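# Close the heat sealer's loaded drawer until light turns blue

## Task

Slide the heat sealer's loaded drawer all the way closed so that, at the end, the sealer's lamp shows blue, the seal sheet is still centred and square on its plate, and the sealing frame still rests on the sheet. This must hold with no help from the robot, and the gripper must release and pull away afterwards.

## Robot and tools

Robot and view. A single six-joint arm with a two-finger gripper. Joint order everywhere (rows, results, refusals): waist, shoulder, elbow, wrist pitch, wrist yaw, wrist roll. The only camera is cam_wrist on the wrist, 896x504 pixels, pinhole with radial distortion, fx=fy=380.245, cx=446.788, cy=250.829. Scene frame: origin on the table top under the arm base, +z up, +y to the left when facing +x. The base may sit slightly tilted.

The sealer. Once its drawer is fully in and stays put, the sealer latches it and starts a cycle on its own. Lamp colours: green = ready, amber = latched and cycling, blue = sealed, red = drawer short of fully in, or the cycle failed. To retry, pull the drawer out until green, then close it fully again. The sealer is loose on the table: it must finish within about one finger width of its start, upright, with almost no rotation. Push gently so you don't shove it. Parts you hold may get a brief tug, and loose items a brief push. Nothing may leave the table.

Signs. Shoulder, elbow and wrist roll count opposite to the URDF, both in what you send and in all results. So their usable ranges in your numbers are: shoulder -3.142 to 0.000, elbow -3.142 to 0.000, wrist roll -2.094 to 2.094. The others: waist -2.618 to 3.054, wrist pitch and wrist yaw -1.571 to 1.571. True ends may differ by up to 0.036 rad either way.

A row is 7 numbers, each in [-1, 1]. The first six are joint displacements, scaled so that 1.0 equals 1.202 rad (waist), 1.258 (shoulder), 1.238 (elbow), 2.073 (wrist pitch), 2.022 (wrist yaw and wrist roll). The seventh is the gripper opening, absolute: +1 fully open, -1 closed.

execute_actions(actions): a list of actions run in sequence. Each action is a list of up to 15 rows. Each row lasts one control step of 1/30 s, and if there are fewer than 15 rows the last one repeats to fill the action. Every row's displacements are offsets from the joint angles at the start of that action, not from the previous row. For the first action in a call, that start is the latest reported angles. An action is refused if it would drive a joint more than 0.036 rad beyond its range end. If any action is malformed, or the first one fails that check, nothing in the call runs. A joint asked beyond its real end is stopped there, and the result then shows "joint sent to its limit". No such line does not prove there is more room. An empty list just returns the current state and images.

move(target, speed, blocking): target is one row. Its displacements are offsets from the "Joint positions" of the most recent result that shows them. All joints follow synchronized paths, so the gripper traces a curve. speed (0.01 to 2 rad/s, default 0.5) caps the joint with the farthest to go. Paths run 0.5 to 10 s, and anything longer is cut off at 10 s. Moves do not slow for obstacles. Faster contact hits harder, and aiming further past a contact presses harder. The gripper value is applied at the start. The result adds a "move:" line giving the ending (done, off_target, moving, held, fault), limits=held or limits=none, and the joint furthest from its target. With blocking=false you get a reply after 0.5 s while the arm keeps going. Until a result shows the move has ended, other moves and execute_actions are refused, so use wait or stop first.

wait(seconds): 0 to 10. The arm holds its last command, and a running move continues; the wait returns early if that move finishes. stop(): brakes a running move to rest, which needs some distance, more when fast. The fingers keep moving. zoom_image(camera, region): camera "cam_wrist", region [x0, y0, x1, y1] in pixels from the top-left, at most 504x504, taken from the latest full image. finished_scene(scene): ends the current scene (give its number) after the last command has held. It cannot be undone, and the goal must already be met and stay met.

Results. Joint positions and Joint velocities are in rad and rad/s, followed by the finger-pad gap in m (0.094 fully open). Joint targets shows what the joints are being driven toward, and it can drift on its own. grip_measured is the opening on the same scale you command. "joint command not followed" means a clearance check changed or blocked targets; mounting blocks and posts count as part of the arm. FAULT lines mean a stop.

Motion limits. Each step, a joint's target may lead its measured angle by at most 0.202 (waist), 0.258 (shoulder), 0.238 (elbow), 0.573 (wrist pitch), or 0.522 (wrist yaw and roll) rad. Targets that would put the gripper over 70 mm from where it is get scaled back. Big changes therefore take several actions, and an unfinished motion may need to be sent again. Zero displacements can let the arm sag. To hold a pose, send the displacements back to the wanted angles in a reply's first call and zeros after, adding more if a joint still falls short. Sending Joint positions-to-Joint targets offsets keeps the current pressing force. A stalled arm keeps pushing until given a new command.

Gripping. To hold something, command about 0.03 below grip_measured, or less for a lighter hold. Pads give about 50-62 N, less on thin parts, and can spike on first touch. Readings may be off by about 1 mm.

Heat and timing. Holding loads heats the motors. MOTOR HOT appears at 75 °C. At 90 °C the arm stops for 10 s. At 100 °C the motors go limp and the arm drops. Both stops are reported as OVER-TEMPERATURE FAULT. The simulation keeps running while you compose a reply, with the robot holding its last command. Avoid drops, slips, slams, hard hits and heavy pushes, and favour quick, smooth motion.

Each tool is called after "Emit:" as name(argument=value, ...) on one line, values as JSON.

## Session

Emit:
execute_actions(actions=[])

Scene clock: 0.00 s.
grip_measured=+1.000
Joint names: [waist, shoulder, elbow, wrist pitch, wrist yaw, wrist roll]
Joint positions: [ 1.291 -1.938 -0.875 -0.291  0.557  1.059  0.094]
Joint velocities: [-0.002 -0.007  0.022 -0.037 -0.022 -0.007  0.   ]
Joint targets: [1.302 -1.934 -0.880 -0.294 0.547 1.058]

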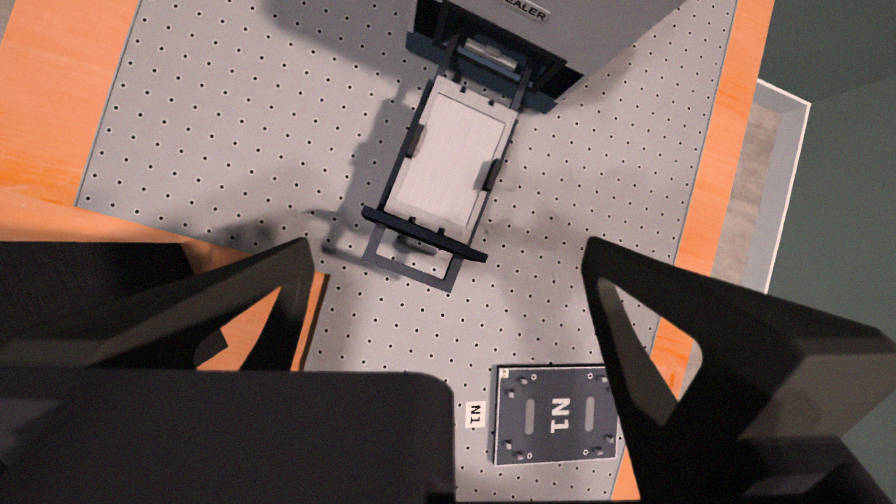

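Emit:
zoom_image(camera="cam_wrist", region=[300, 0, 620, 320])

Emit:
zoom_image(camera="cam_wrist", region=[0, 0, 450, 450])

Emit:
zoom_image(camera="cam_wrist", region=[420, 0, 896, 504])

Region (300, 0, 620, 320) of cam_wrist's 896x504 image, scaled by 1.575, with more detail than that image has.

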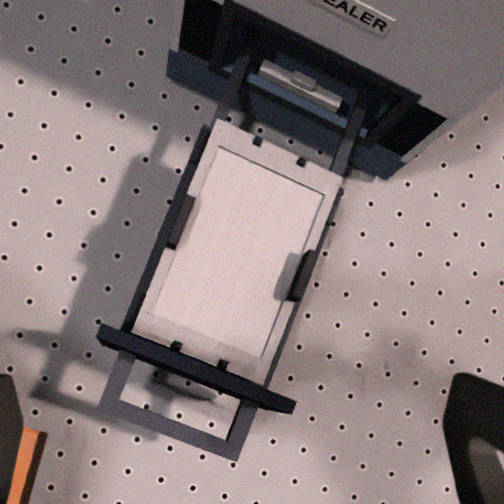

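Region (0, 0, 450, 450) of cam_wrist's 896x504 image, scaled by 1.120, with more detail than that image has.

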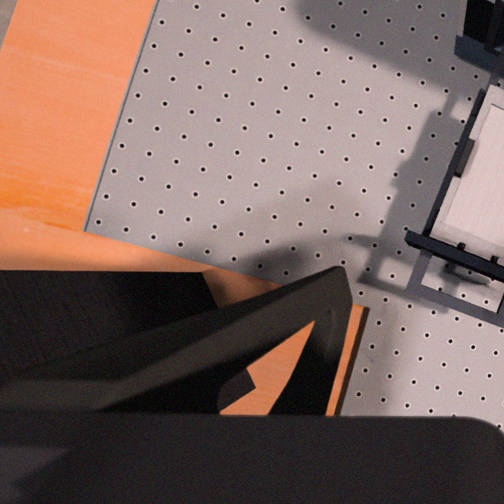

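Region (420, 0, 896, 504) of cam_wrist's 896x504 image, scaled by 1.000.

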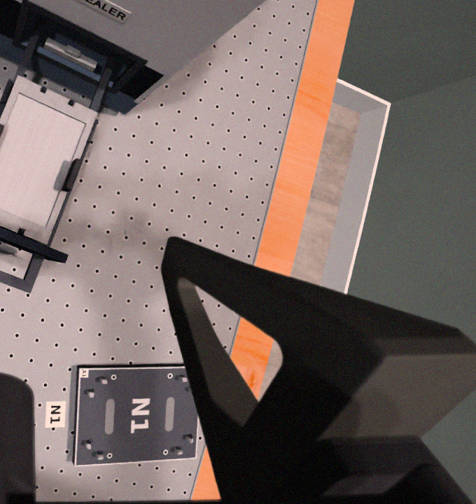

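Emit:
move(target=[0.009, 0.003, -0.004, -0.1, -0.005, 0, 1], speed=0.5)

Scene clock: 45.63 s.
grip_measured=+1.000
Joint names: [waist, shoulder, elbow, wrist pitch, wrist yaw, wrist roll]
Joint positions: [ 1.291 -1.938 -0.875 -0.485  0.557  1.059  0.094]
Joint velocities: [-0.007 -0.007 -0.002  0.051 -0.007 -0.007  0.   ]
Joint targets: [1.302 -1.934 -0.880 -0.498 0.547 1.059]
move: done; limits=none; farthest joint: the wrist pitch, 0.013 radians from its target (0.207 radians at the start)

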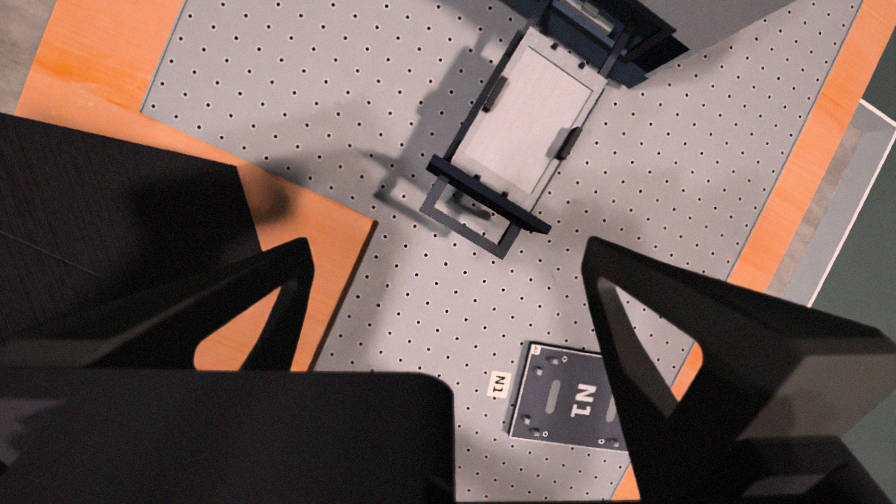

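Emit:
zoom_image(camera="cam_wrist", region=[130, 0, 430, 240])

Emit:
zoom_image(camera="cam_wrist", region=[540, 0, 860, 300])

Emit:
zoom_image(camera="cam_wrist", region=[310, 140, 630, 500])

Region (130, 0, 430, 240) of cam_wrist's 896x504 image, scaled by 1.680, with more detail than that image has; it fills the top 403 rows of this view, and the rest is white.

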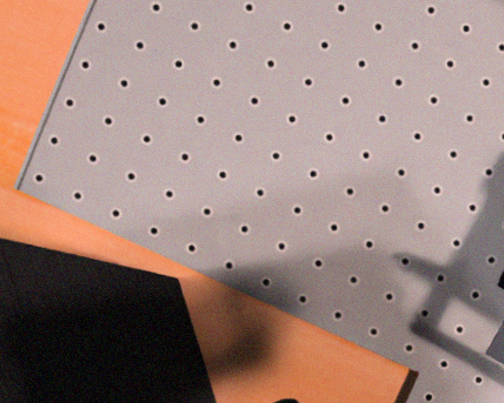

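Region (540, 0, 860, 300) of cam_wrist's 896x504 image, scaled by 1.575, with more detail than that image has; it fills the top 472 rows of this view, and the rest is white.

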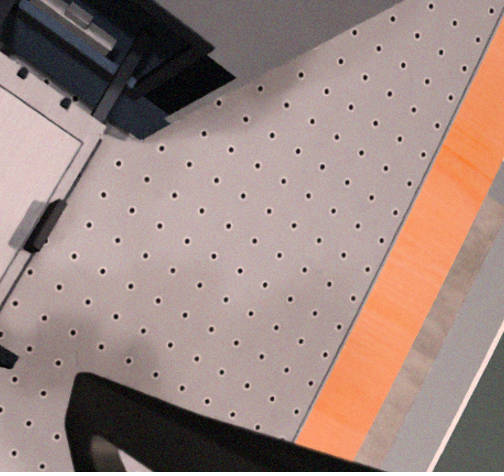

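Region (310, 140, 630, 500) of cam_wrist's 896x504 image, scaled by 1.400, with more detail than that image has.

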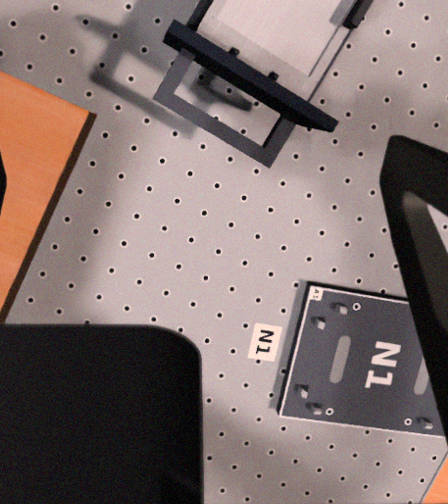

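Emit:
move(target=[-0.889, 0.0755, 0.370, 0.4255, -0.4387, 0.3205, 1], speed=0.7)

Scene clock: 125.60 s.
grip_measured=+1.000
Joint names: [waist, shoulder, elbow, wrist pitch, wrist yaw, wrist roll]
Joint positions: [ 0.223 -1.861 -0.437  0.39  -0.305  1.7    0.094]
Joint velocities: [ 0.002  0.002 -0.002 -0.007 -0.022 -0.022  0.   ]
Joint targets: [0.222 -1.843 -0.417 0.397 -0.330 1.707]
move: off_target; limits=none; farthest joint: the wrist yaw, 0.025 radians from its target (0.887 radians at the start)

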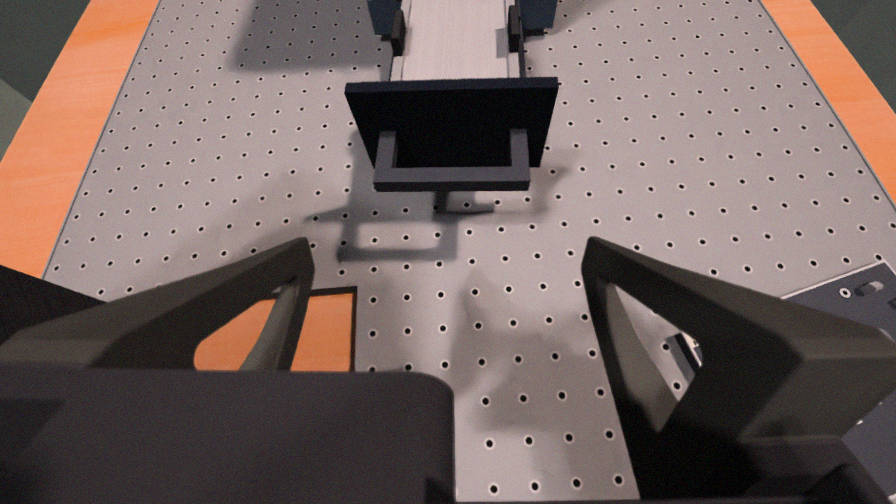

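Emit:
zoom_image(camera="cam_wrist", region=[320, 0, 600, 280])

Emit:
zoom_image(camera="cam_wrist", region=[340, 200, 660, 504])

Emit:
zoom_image(camera="cam_wrist", region=[540, 0, 860, 300])

Region (320, 0, 600, 280) of cam_wrist's 896x504 image, scaled by 1.800, with more detail than that image has.

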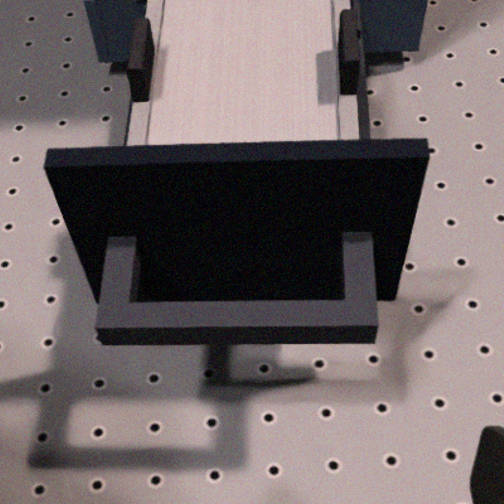

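Region (340, 200, 660, 504) of cam_wrist's 896x504 image, scaled by 1.575, with more detail than that image has; it fills the top 479 rows of this view, and the rest is white.

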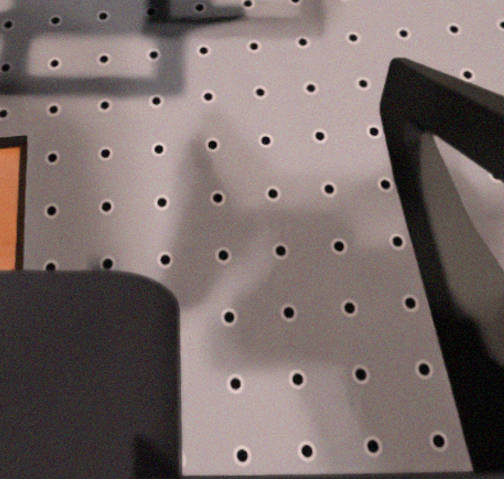

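Region (540, 0, 860, 300) of cam_wrist's 896x504 image, scaled by 1.575, with more detail than that image has; it fills the top 472 rows of this view, and the rest is white.

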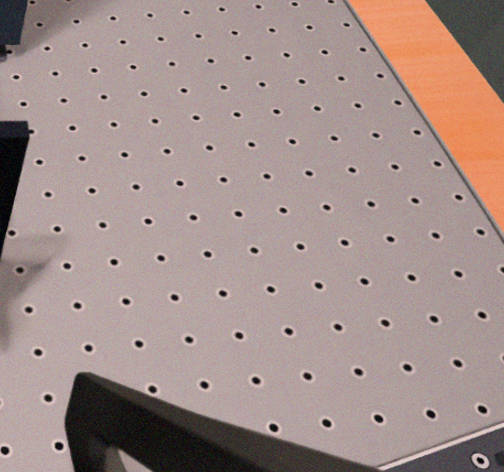

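Emit:
move(target=[0.143, -0.389, -0.135, 0.212, 0.045, -0.057, -0.3], speed=0.4)

Scene clock: 220.87 s.
grip_measured=-0.297
Joint names: [waist, shoulder, elbow, wrist pitch, wrist yaw, wrist roll]
Joint positions: [ 0.377 -2.333 -0.588  0.822 -0.21   1.591  0.033]
Joint velocities: [-0.002 -0.002 -0.007 -0.051 -0.037  0.007  0.001]
Joint targets: [0.395 -2.350 -0.604 0.829 -0.215 1.585]
move: done; limits=none; farthest joint: the waist, 0.018 radians from its target (0.172 radians at the start)

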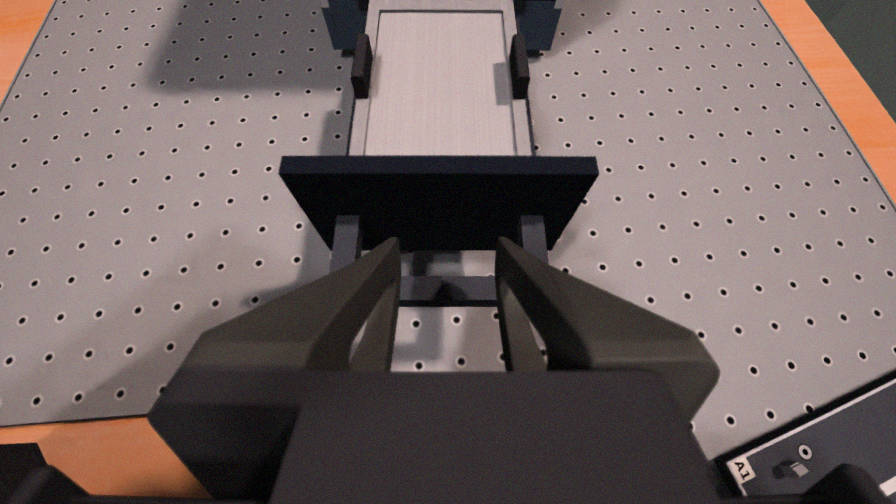

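Emit:
zoom_image(camera="cam_wrist", region=[320, 140, 580, 380])

Region (320, 140, 580, 380) of cam_wrist's 896x504 image, scaled by 1.938, with more detail than that image has; it fills the top 465 rows of this view, and the rest is white.

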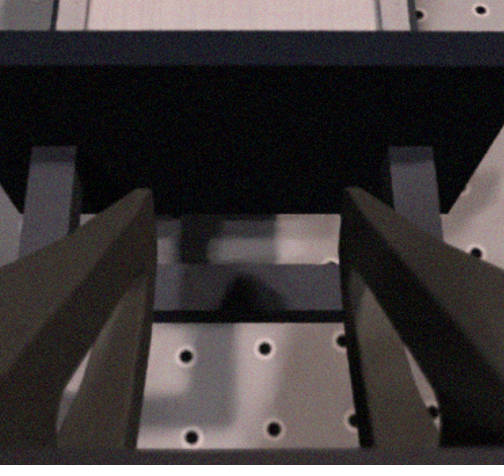

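Emit:
move(target=[0.025, -0.096, -0.072, 0.017, 0.002, -0.0074, -0.3], speed=0.2)

Scene clock: 244.60 s.
grip_measured=-0.297
Joint names: [waist, shoulder, elbow, wrist pitch, wrist yaw, wrist roll]
Joint positions: [ 0.387 -2.434 -0.661  0.851 -0.202  1.582  0.033]
Joint velocities: [-0.012 -0.012 -0.007  0.022 -0.022  0.022  0.   ]
Joint targets: [0.407 -2.454 -0.677 0.857 -0.206 1.576]
move: done; limits=none; farthest joint: the waist, 0.020 radians from its target (0.030 radians at the start)

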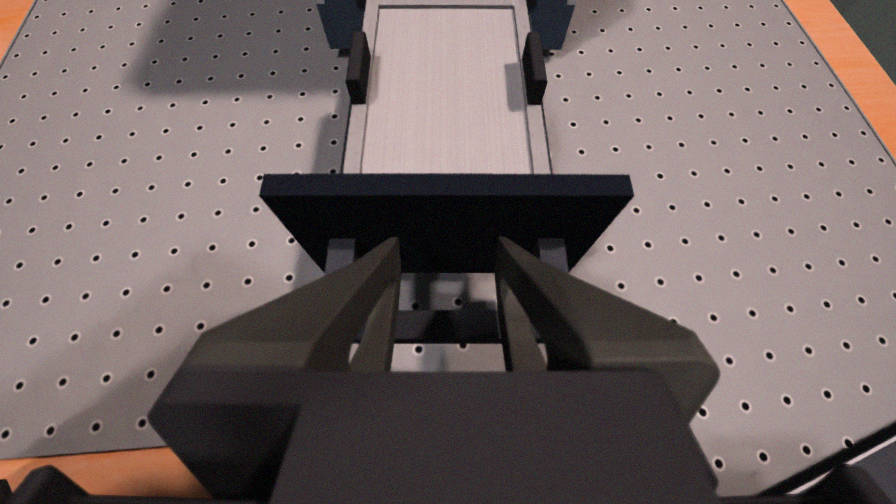

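Emit:
move(target=[0.1023, -0.1224, -0.1195, 0.009, 0.0287, -0.0435, -0.3], speed=0.08)

Scene clock: 252.20 s.
grip_measured=-0.297
Joint names: [waist, shoulder, elbow, wrist pitch, wrist yaw, wrist roll]
Joint positions: [ 0.486 -2.564 -0.793  0.87  -0.135  1.5    0.033]
Joint velocities: [ 0.002  0.002 -0.002  0.007 -0.022 -0.007 -0.   ]
Joint targets: [0.510 -2.588 -0.809 0.869 -0.144 1.494]
move: off_target; limits=none; farthest joint: the waist, 0.024 radians from its target (0.123 radians at the start)

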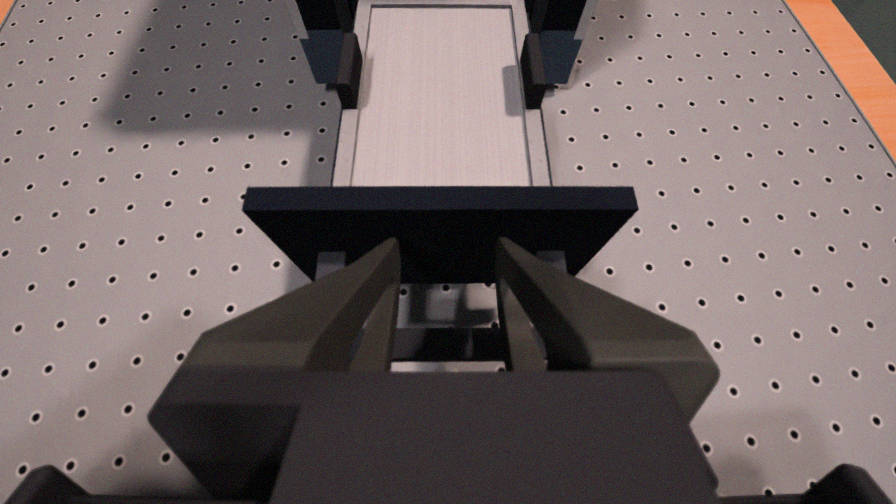

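Emit:
move(target=[0.129, -0.1367, -0.1745, -0.029, 0.0317, -0.0524, -0.3], speed=0.12)

Scene clock: 261.13 s.
grip_measured=-0.297
Joint names: [waist, shoulder, elbow, wrist pitch, wrist yaw, wrist roll]
Joint positions: [ 0.615 -2.714 -0.992  0.83  -0.054  1.401  0.033]
Joint velocities: [ 0.002 -0.002 -0.012  0.037  0.022  0.022  0.   ]
Joint targets: [0.641 -2.736 -1.009 0.810 -0.071 1.394]
move: off_target; limits=none; farthest joint: the waist, 0.026 radians from its target (0.155 radians at the start)

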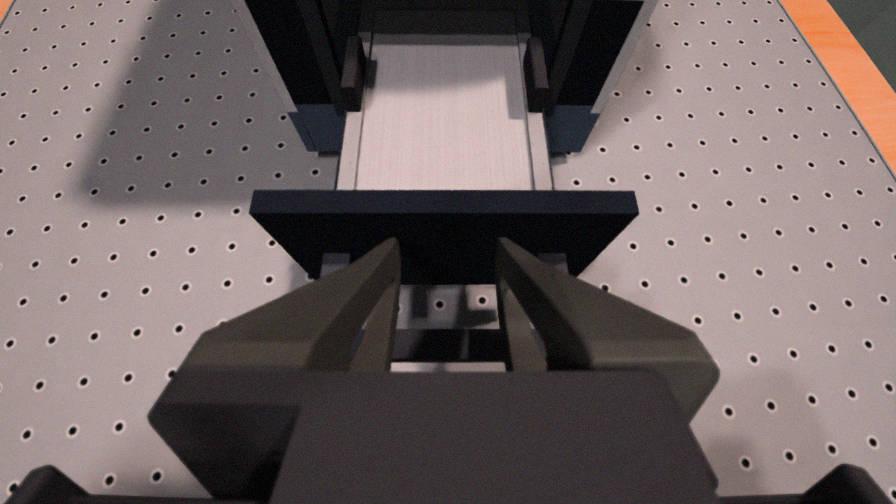

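Emit:
move(target=[0.1032, -0.136, -0.210, -0.057, 0.0178, -0.041, -0.3], speed=0.14)

Scene clock: 269.20 s.
grip_measured=-0.297
Joint names: [waist, shoulder, elbow, wrist pitch, wrist yaw, wrist roll]
Joint positions: [ 0.71  -2.864 -1.234  0.733  0.     1.323  0.033]
Joint velocities: [ 0.007  0.012 -0.007 -0.022 -0.007 -0.037 -0.   ]
Joint targets: [0.739 -2.886 -1.252 0.711 -0.018 1.318]
move: off_target; limits=none; farthest joint: the waist, 0.029 radians from its target (0.124 radians at the start)

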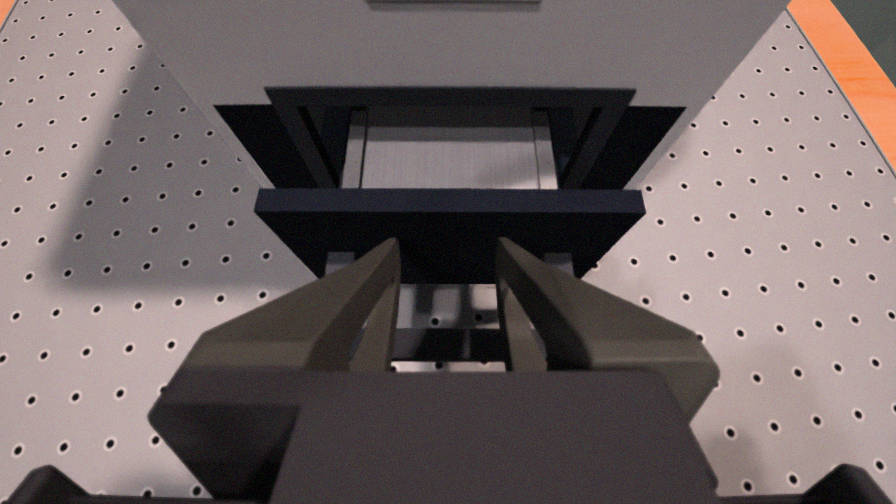

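Emit:
move(target=[0.052, -0.070, -0.1074, -0.0338, 0.0015, -0.0153, -0.3], speed=0.09)

Scene clock: 277.40 s.
grip_measured=-0.297
Joint names: [waist, shoulder, elbow, wrist pitch, wrist yaw, wrist roll]
Joint positions: [ 0.743 -2.931 -1.348  0.683  0.025  1.297  0.033]
Joint velocities: [-0.017  0.012 -0.012  0.007 -0.007  0.007  0.001]
Joint targets: [0.773 -2.952 -1.367 0.662 0.004 1.292]
move: off_target; limits=none; farthest joint: the waist, 0.030 radians from its target (0.062 radians at the start)

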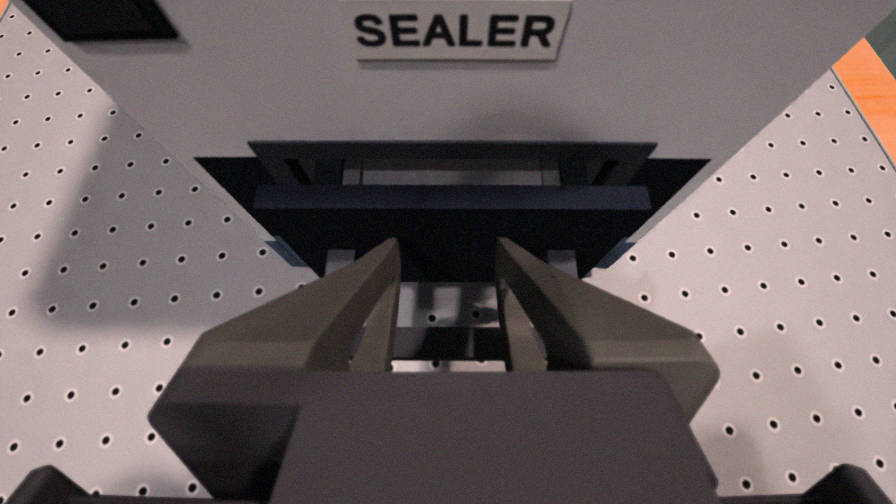

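Emit:
move(target=[0.0358, -0.0382, -0.0541, -0.0203, -0.0084, -0.0074, -0.3], speed=0.06)

Emit:
zoom_image(camera="cam_wrist", region=[170, 100, 470, 320])

Scene clock: 283.90 s.
grip_measured=-0.297
Joint names: [waist, shoulder, elbow, wrist pitch, wrist yaw, wrist roll]
Joint positions: [ 0.755 -2.959 -1.395  0.659  0.03   1.286  0.033]
Joint velocities: [-0.012 -0.002 -0.007  0.051 -0.037 -0.007 -0.   ]
Joint targets: [0.786 -2.979 -1.415 0.641 0.007 1.281]
move: off_target; limits=none; farthest joint: the waist, 0.031 radians from its target (0.044 radians at the start)

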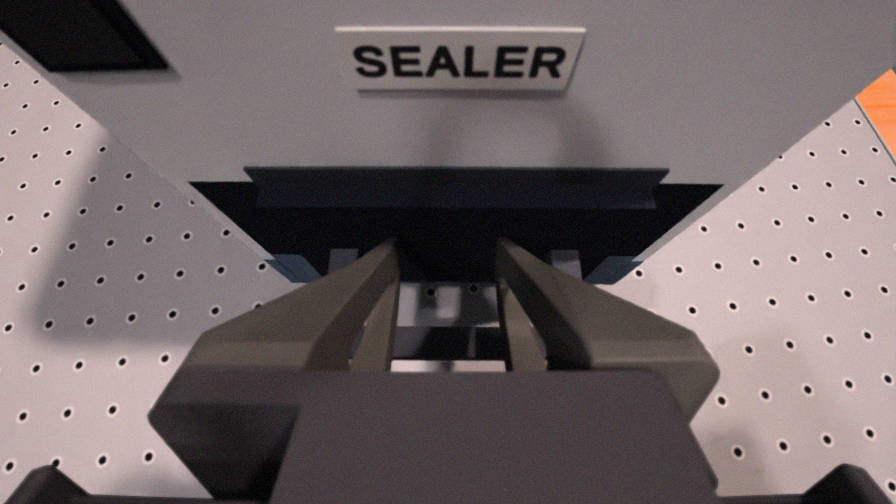

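Region (170, 100, 470, 320) of cam_wrist's 896x504 image, scaled by 1.680, with more detail than that image has; it fills the top 370 rows of this view, and the rest is white.

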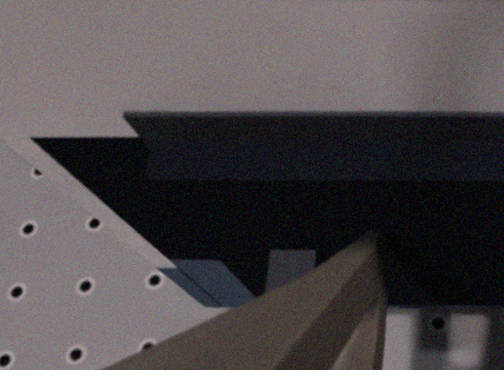

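Emit:
move(target=[0.0312, -0.0266, -0.0355, -0.013, -0.0104, -0.0045, -0.3], speed=0.05)

Emit:
zoom_image(camera="cam_wrist", region=[170, 100, 470, 320])

Scene clock: 288.17 s.
grip_measured=-0.297
Joint names: [waist, shoulder, elbow, wrist pitch, wrist yaw, wrist roll]
Joint positions: [ 0.758 -2.97  -1.416  0.648  0.035  1.28   0.033]
Joint velocities: [ 0.002  0.002  0.012  0.022 -0.007  0.051 -0.001]
Joint targets: [0.792 -2.992 -1.439 0.632 0.009 1.277]
move: off_target; limits=none; farthest joint: the waist, 0.035 radians from its target (0.038 radians at the start)

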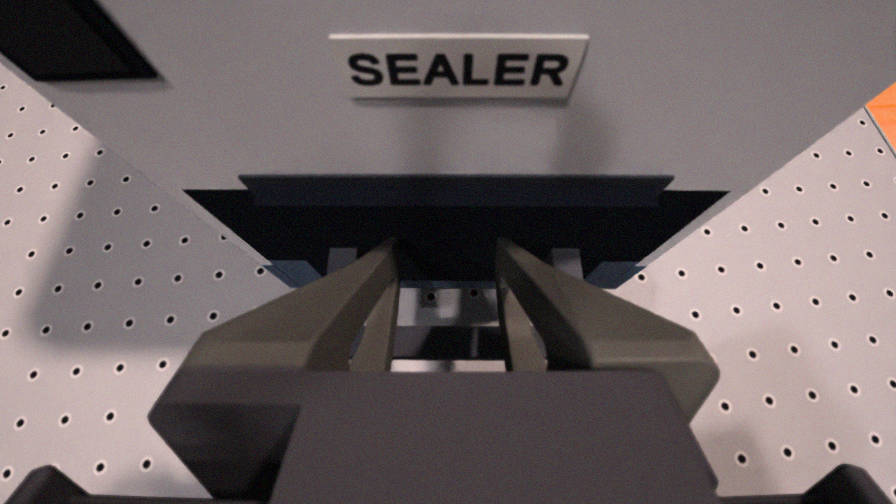

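Region (170, 100, 470, 320) of cam_wrist's 896x504 image, scaled by 1.680, with more detail than that image has; it fills the top 370 rows of this view, and the rest is white.

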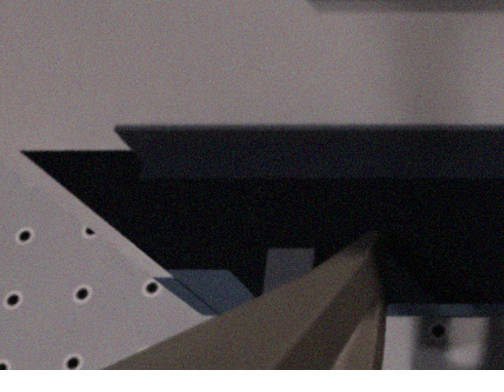

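Emit:
execute_actions(actions=[[[0.0291,-0.0183,-0.0197,-0.0078,-0.0132,-0.0015,-0.3],[0.030,-0.0191,-0.0209,-0.0079,-0.0135,-0.0015,-0.3],[0.0308,-0.0199,-0.022,-0.008,-0.0138,-0.0015,-0.3],[0.0316,-0.0207,-0.0231,-0.0081,-0.0141,-0.0015,-0.3],[0.0325,-0.0215,-0.0243,-0.0082,-0.0144,-0.0015,-0.3],[0.0333,-0.0222,-0.0254,-0.0083,-0.0146,-0.0015,-0.3],[0.0341,-0.023,-0.0265,-0.0084,-0.0149,-0.0015,-0.3],[0.0349,-0.0238,-0.0276,-0.0085,-0.0152,-0.0015,-0.3],[0.0358,-0.0246,-0.0288,-0.0086,-0.0155,-0.0015,-0.3],[0.0366,-0.0254,-0.0299,-0.0087,-0.0158,-0.0015,-0.3]]])

Emit:
wait(seconds=0.5)

Emit:
zoom_image(camera="cam_wrist", region=[170, 100, 470, 320])

Scene clock: 297.40 s.
grip_measured=-0.297
Joint names: [waist, shoulder, elbow, wrist pitch, wrist yaw, wrist roll]
Joint positions: [ 0.763 -2.97  -1.419  0.644  0.046  1.278  0.033]
Joint velocities: [-0.007  0.002 -0.002  0.022 -0.022  0.051  0.   ]
Joint targets: [0.802 -3.002 -1.453 0.630 0.003 1.277]

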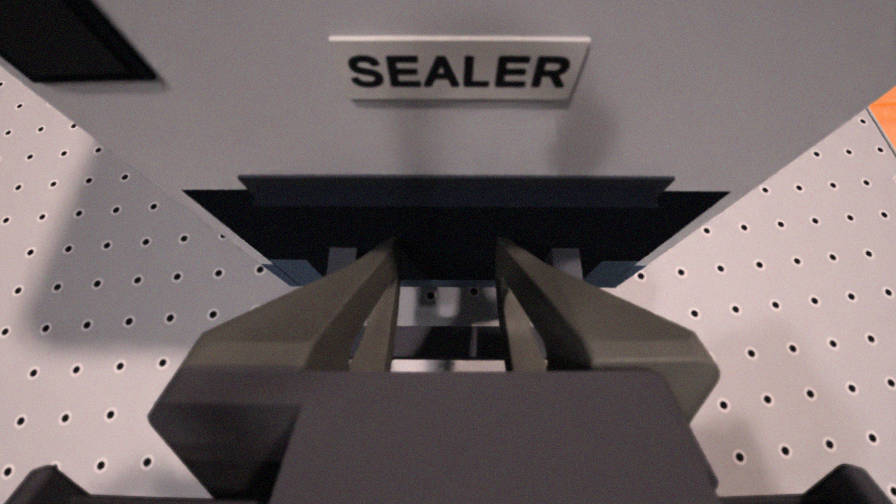

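Scene clock: 297.90 s.
grip_measured=-0.297
Joint names: [waist, shoulder, elbow, wrist pitch, wrist yaw, wrist roll]
Joint positions: [ 0.763 -2.97  -1.419  0.644  0.046  1.278  0.033]
Joint velocities: [ 0.002 -0.007  0.002 -0.022 -0.022  0.037 -0.001]
Joint targets: [0.802 -3.002 -1.453 0.630 0.003 1.277]
wait: 0.50 s; at rest by 0.17 s

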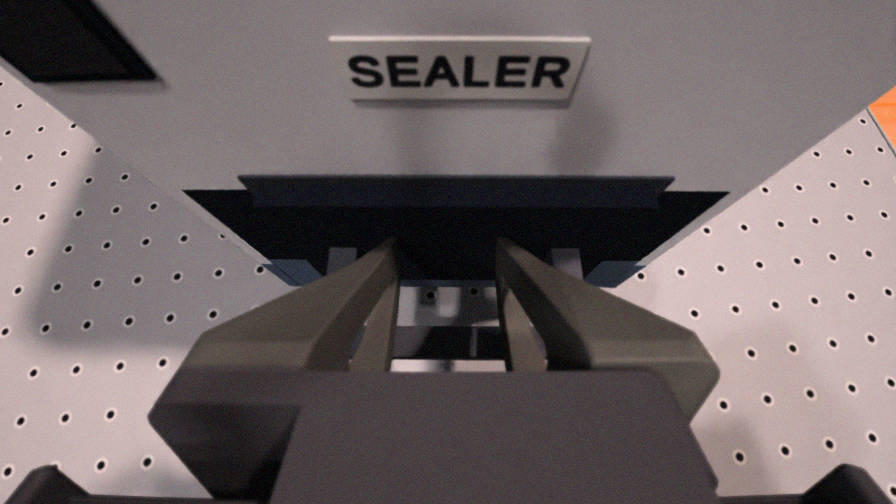

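Region (170, 100, 470, 320) of cam_wrist's 896x504 image, scaled by 1.680, with more detail than that image has; it fills the top 370 rows of this view, and the rest is white.

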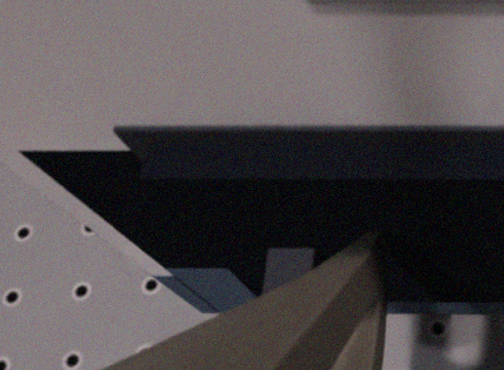

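Emit:
move(target=[-0.1156, 0.4436, 0.574, 0.077, -0.374, 0.057, -0.3], speed=0.5)

Scene clock: 309.87 s.
grip_measured=-0.297
Joint names: [waist, shoulder, elbow, wrist pitch, wrist yaw, wrist roll]
Joint positions: [ 0.625 -2.429 -0.727  0.797 -0.687  1.387  0.033]
Joint velocities: [-0.032  0.002 -0.002 -0.037 -0.007 -0.051  0.   ]
Joint targets: [0.624 -2.412 -0.708 0.803 -0.710 1.394]
move: off_target; limits=none; farthest joint: the wrist yaw, 0.023 radians from its target (0.756 radians at the start)

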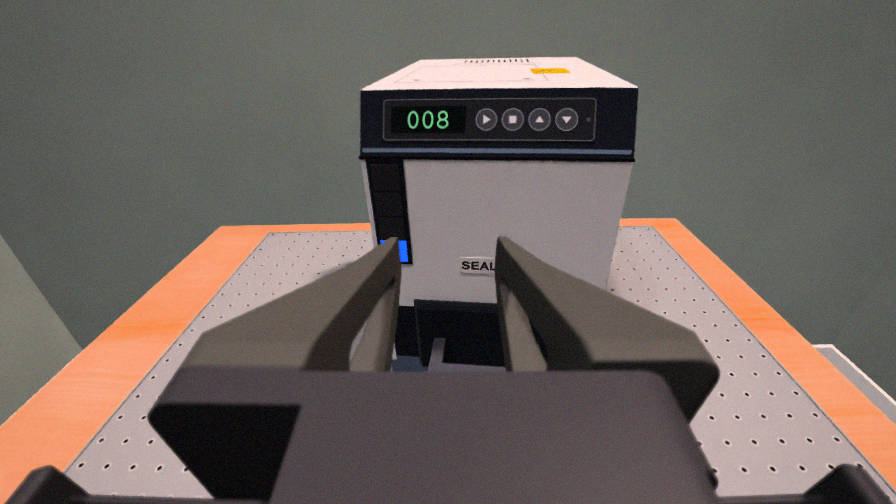

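Emit:
finished_scene(scene=1)

The scene is finished: the task was done.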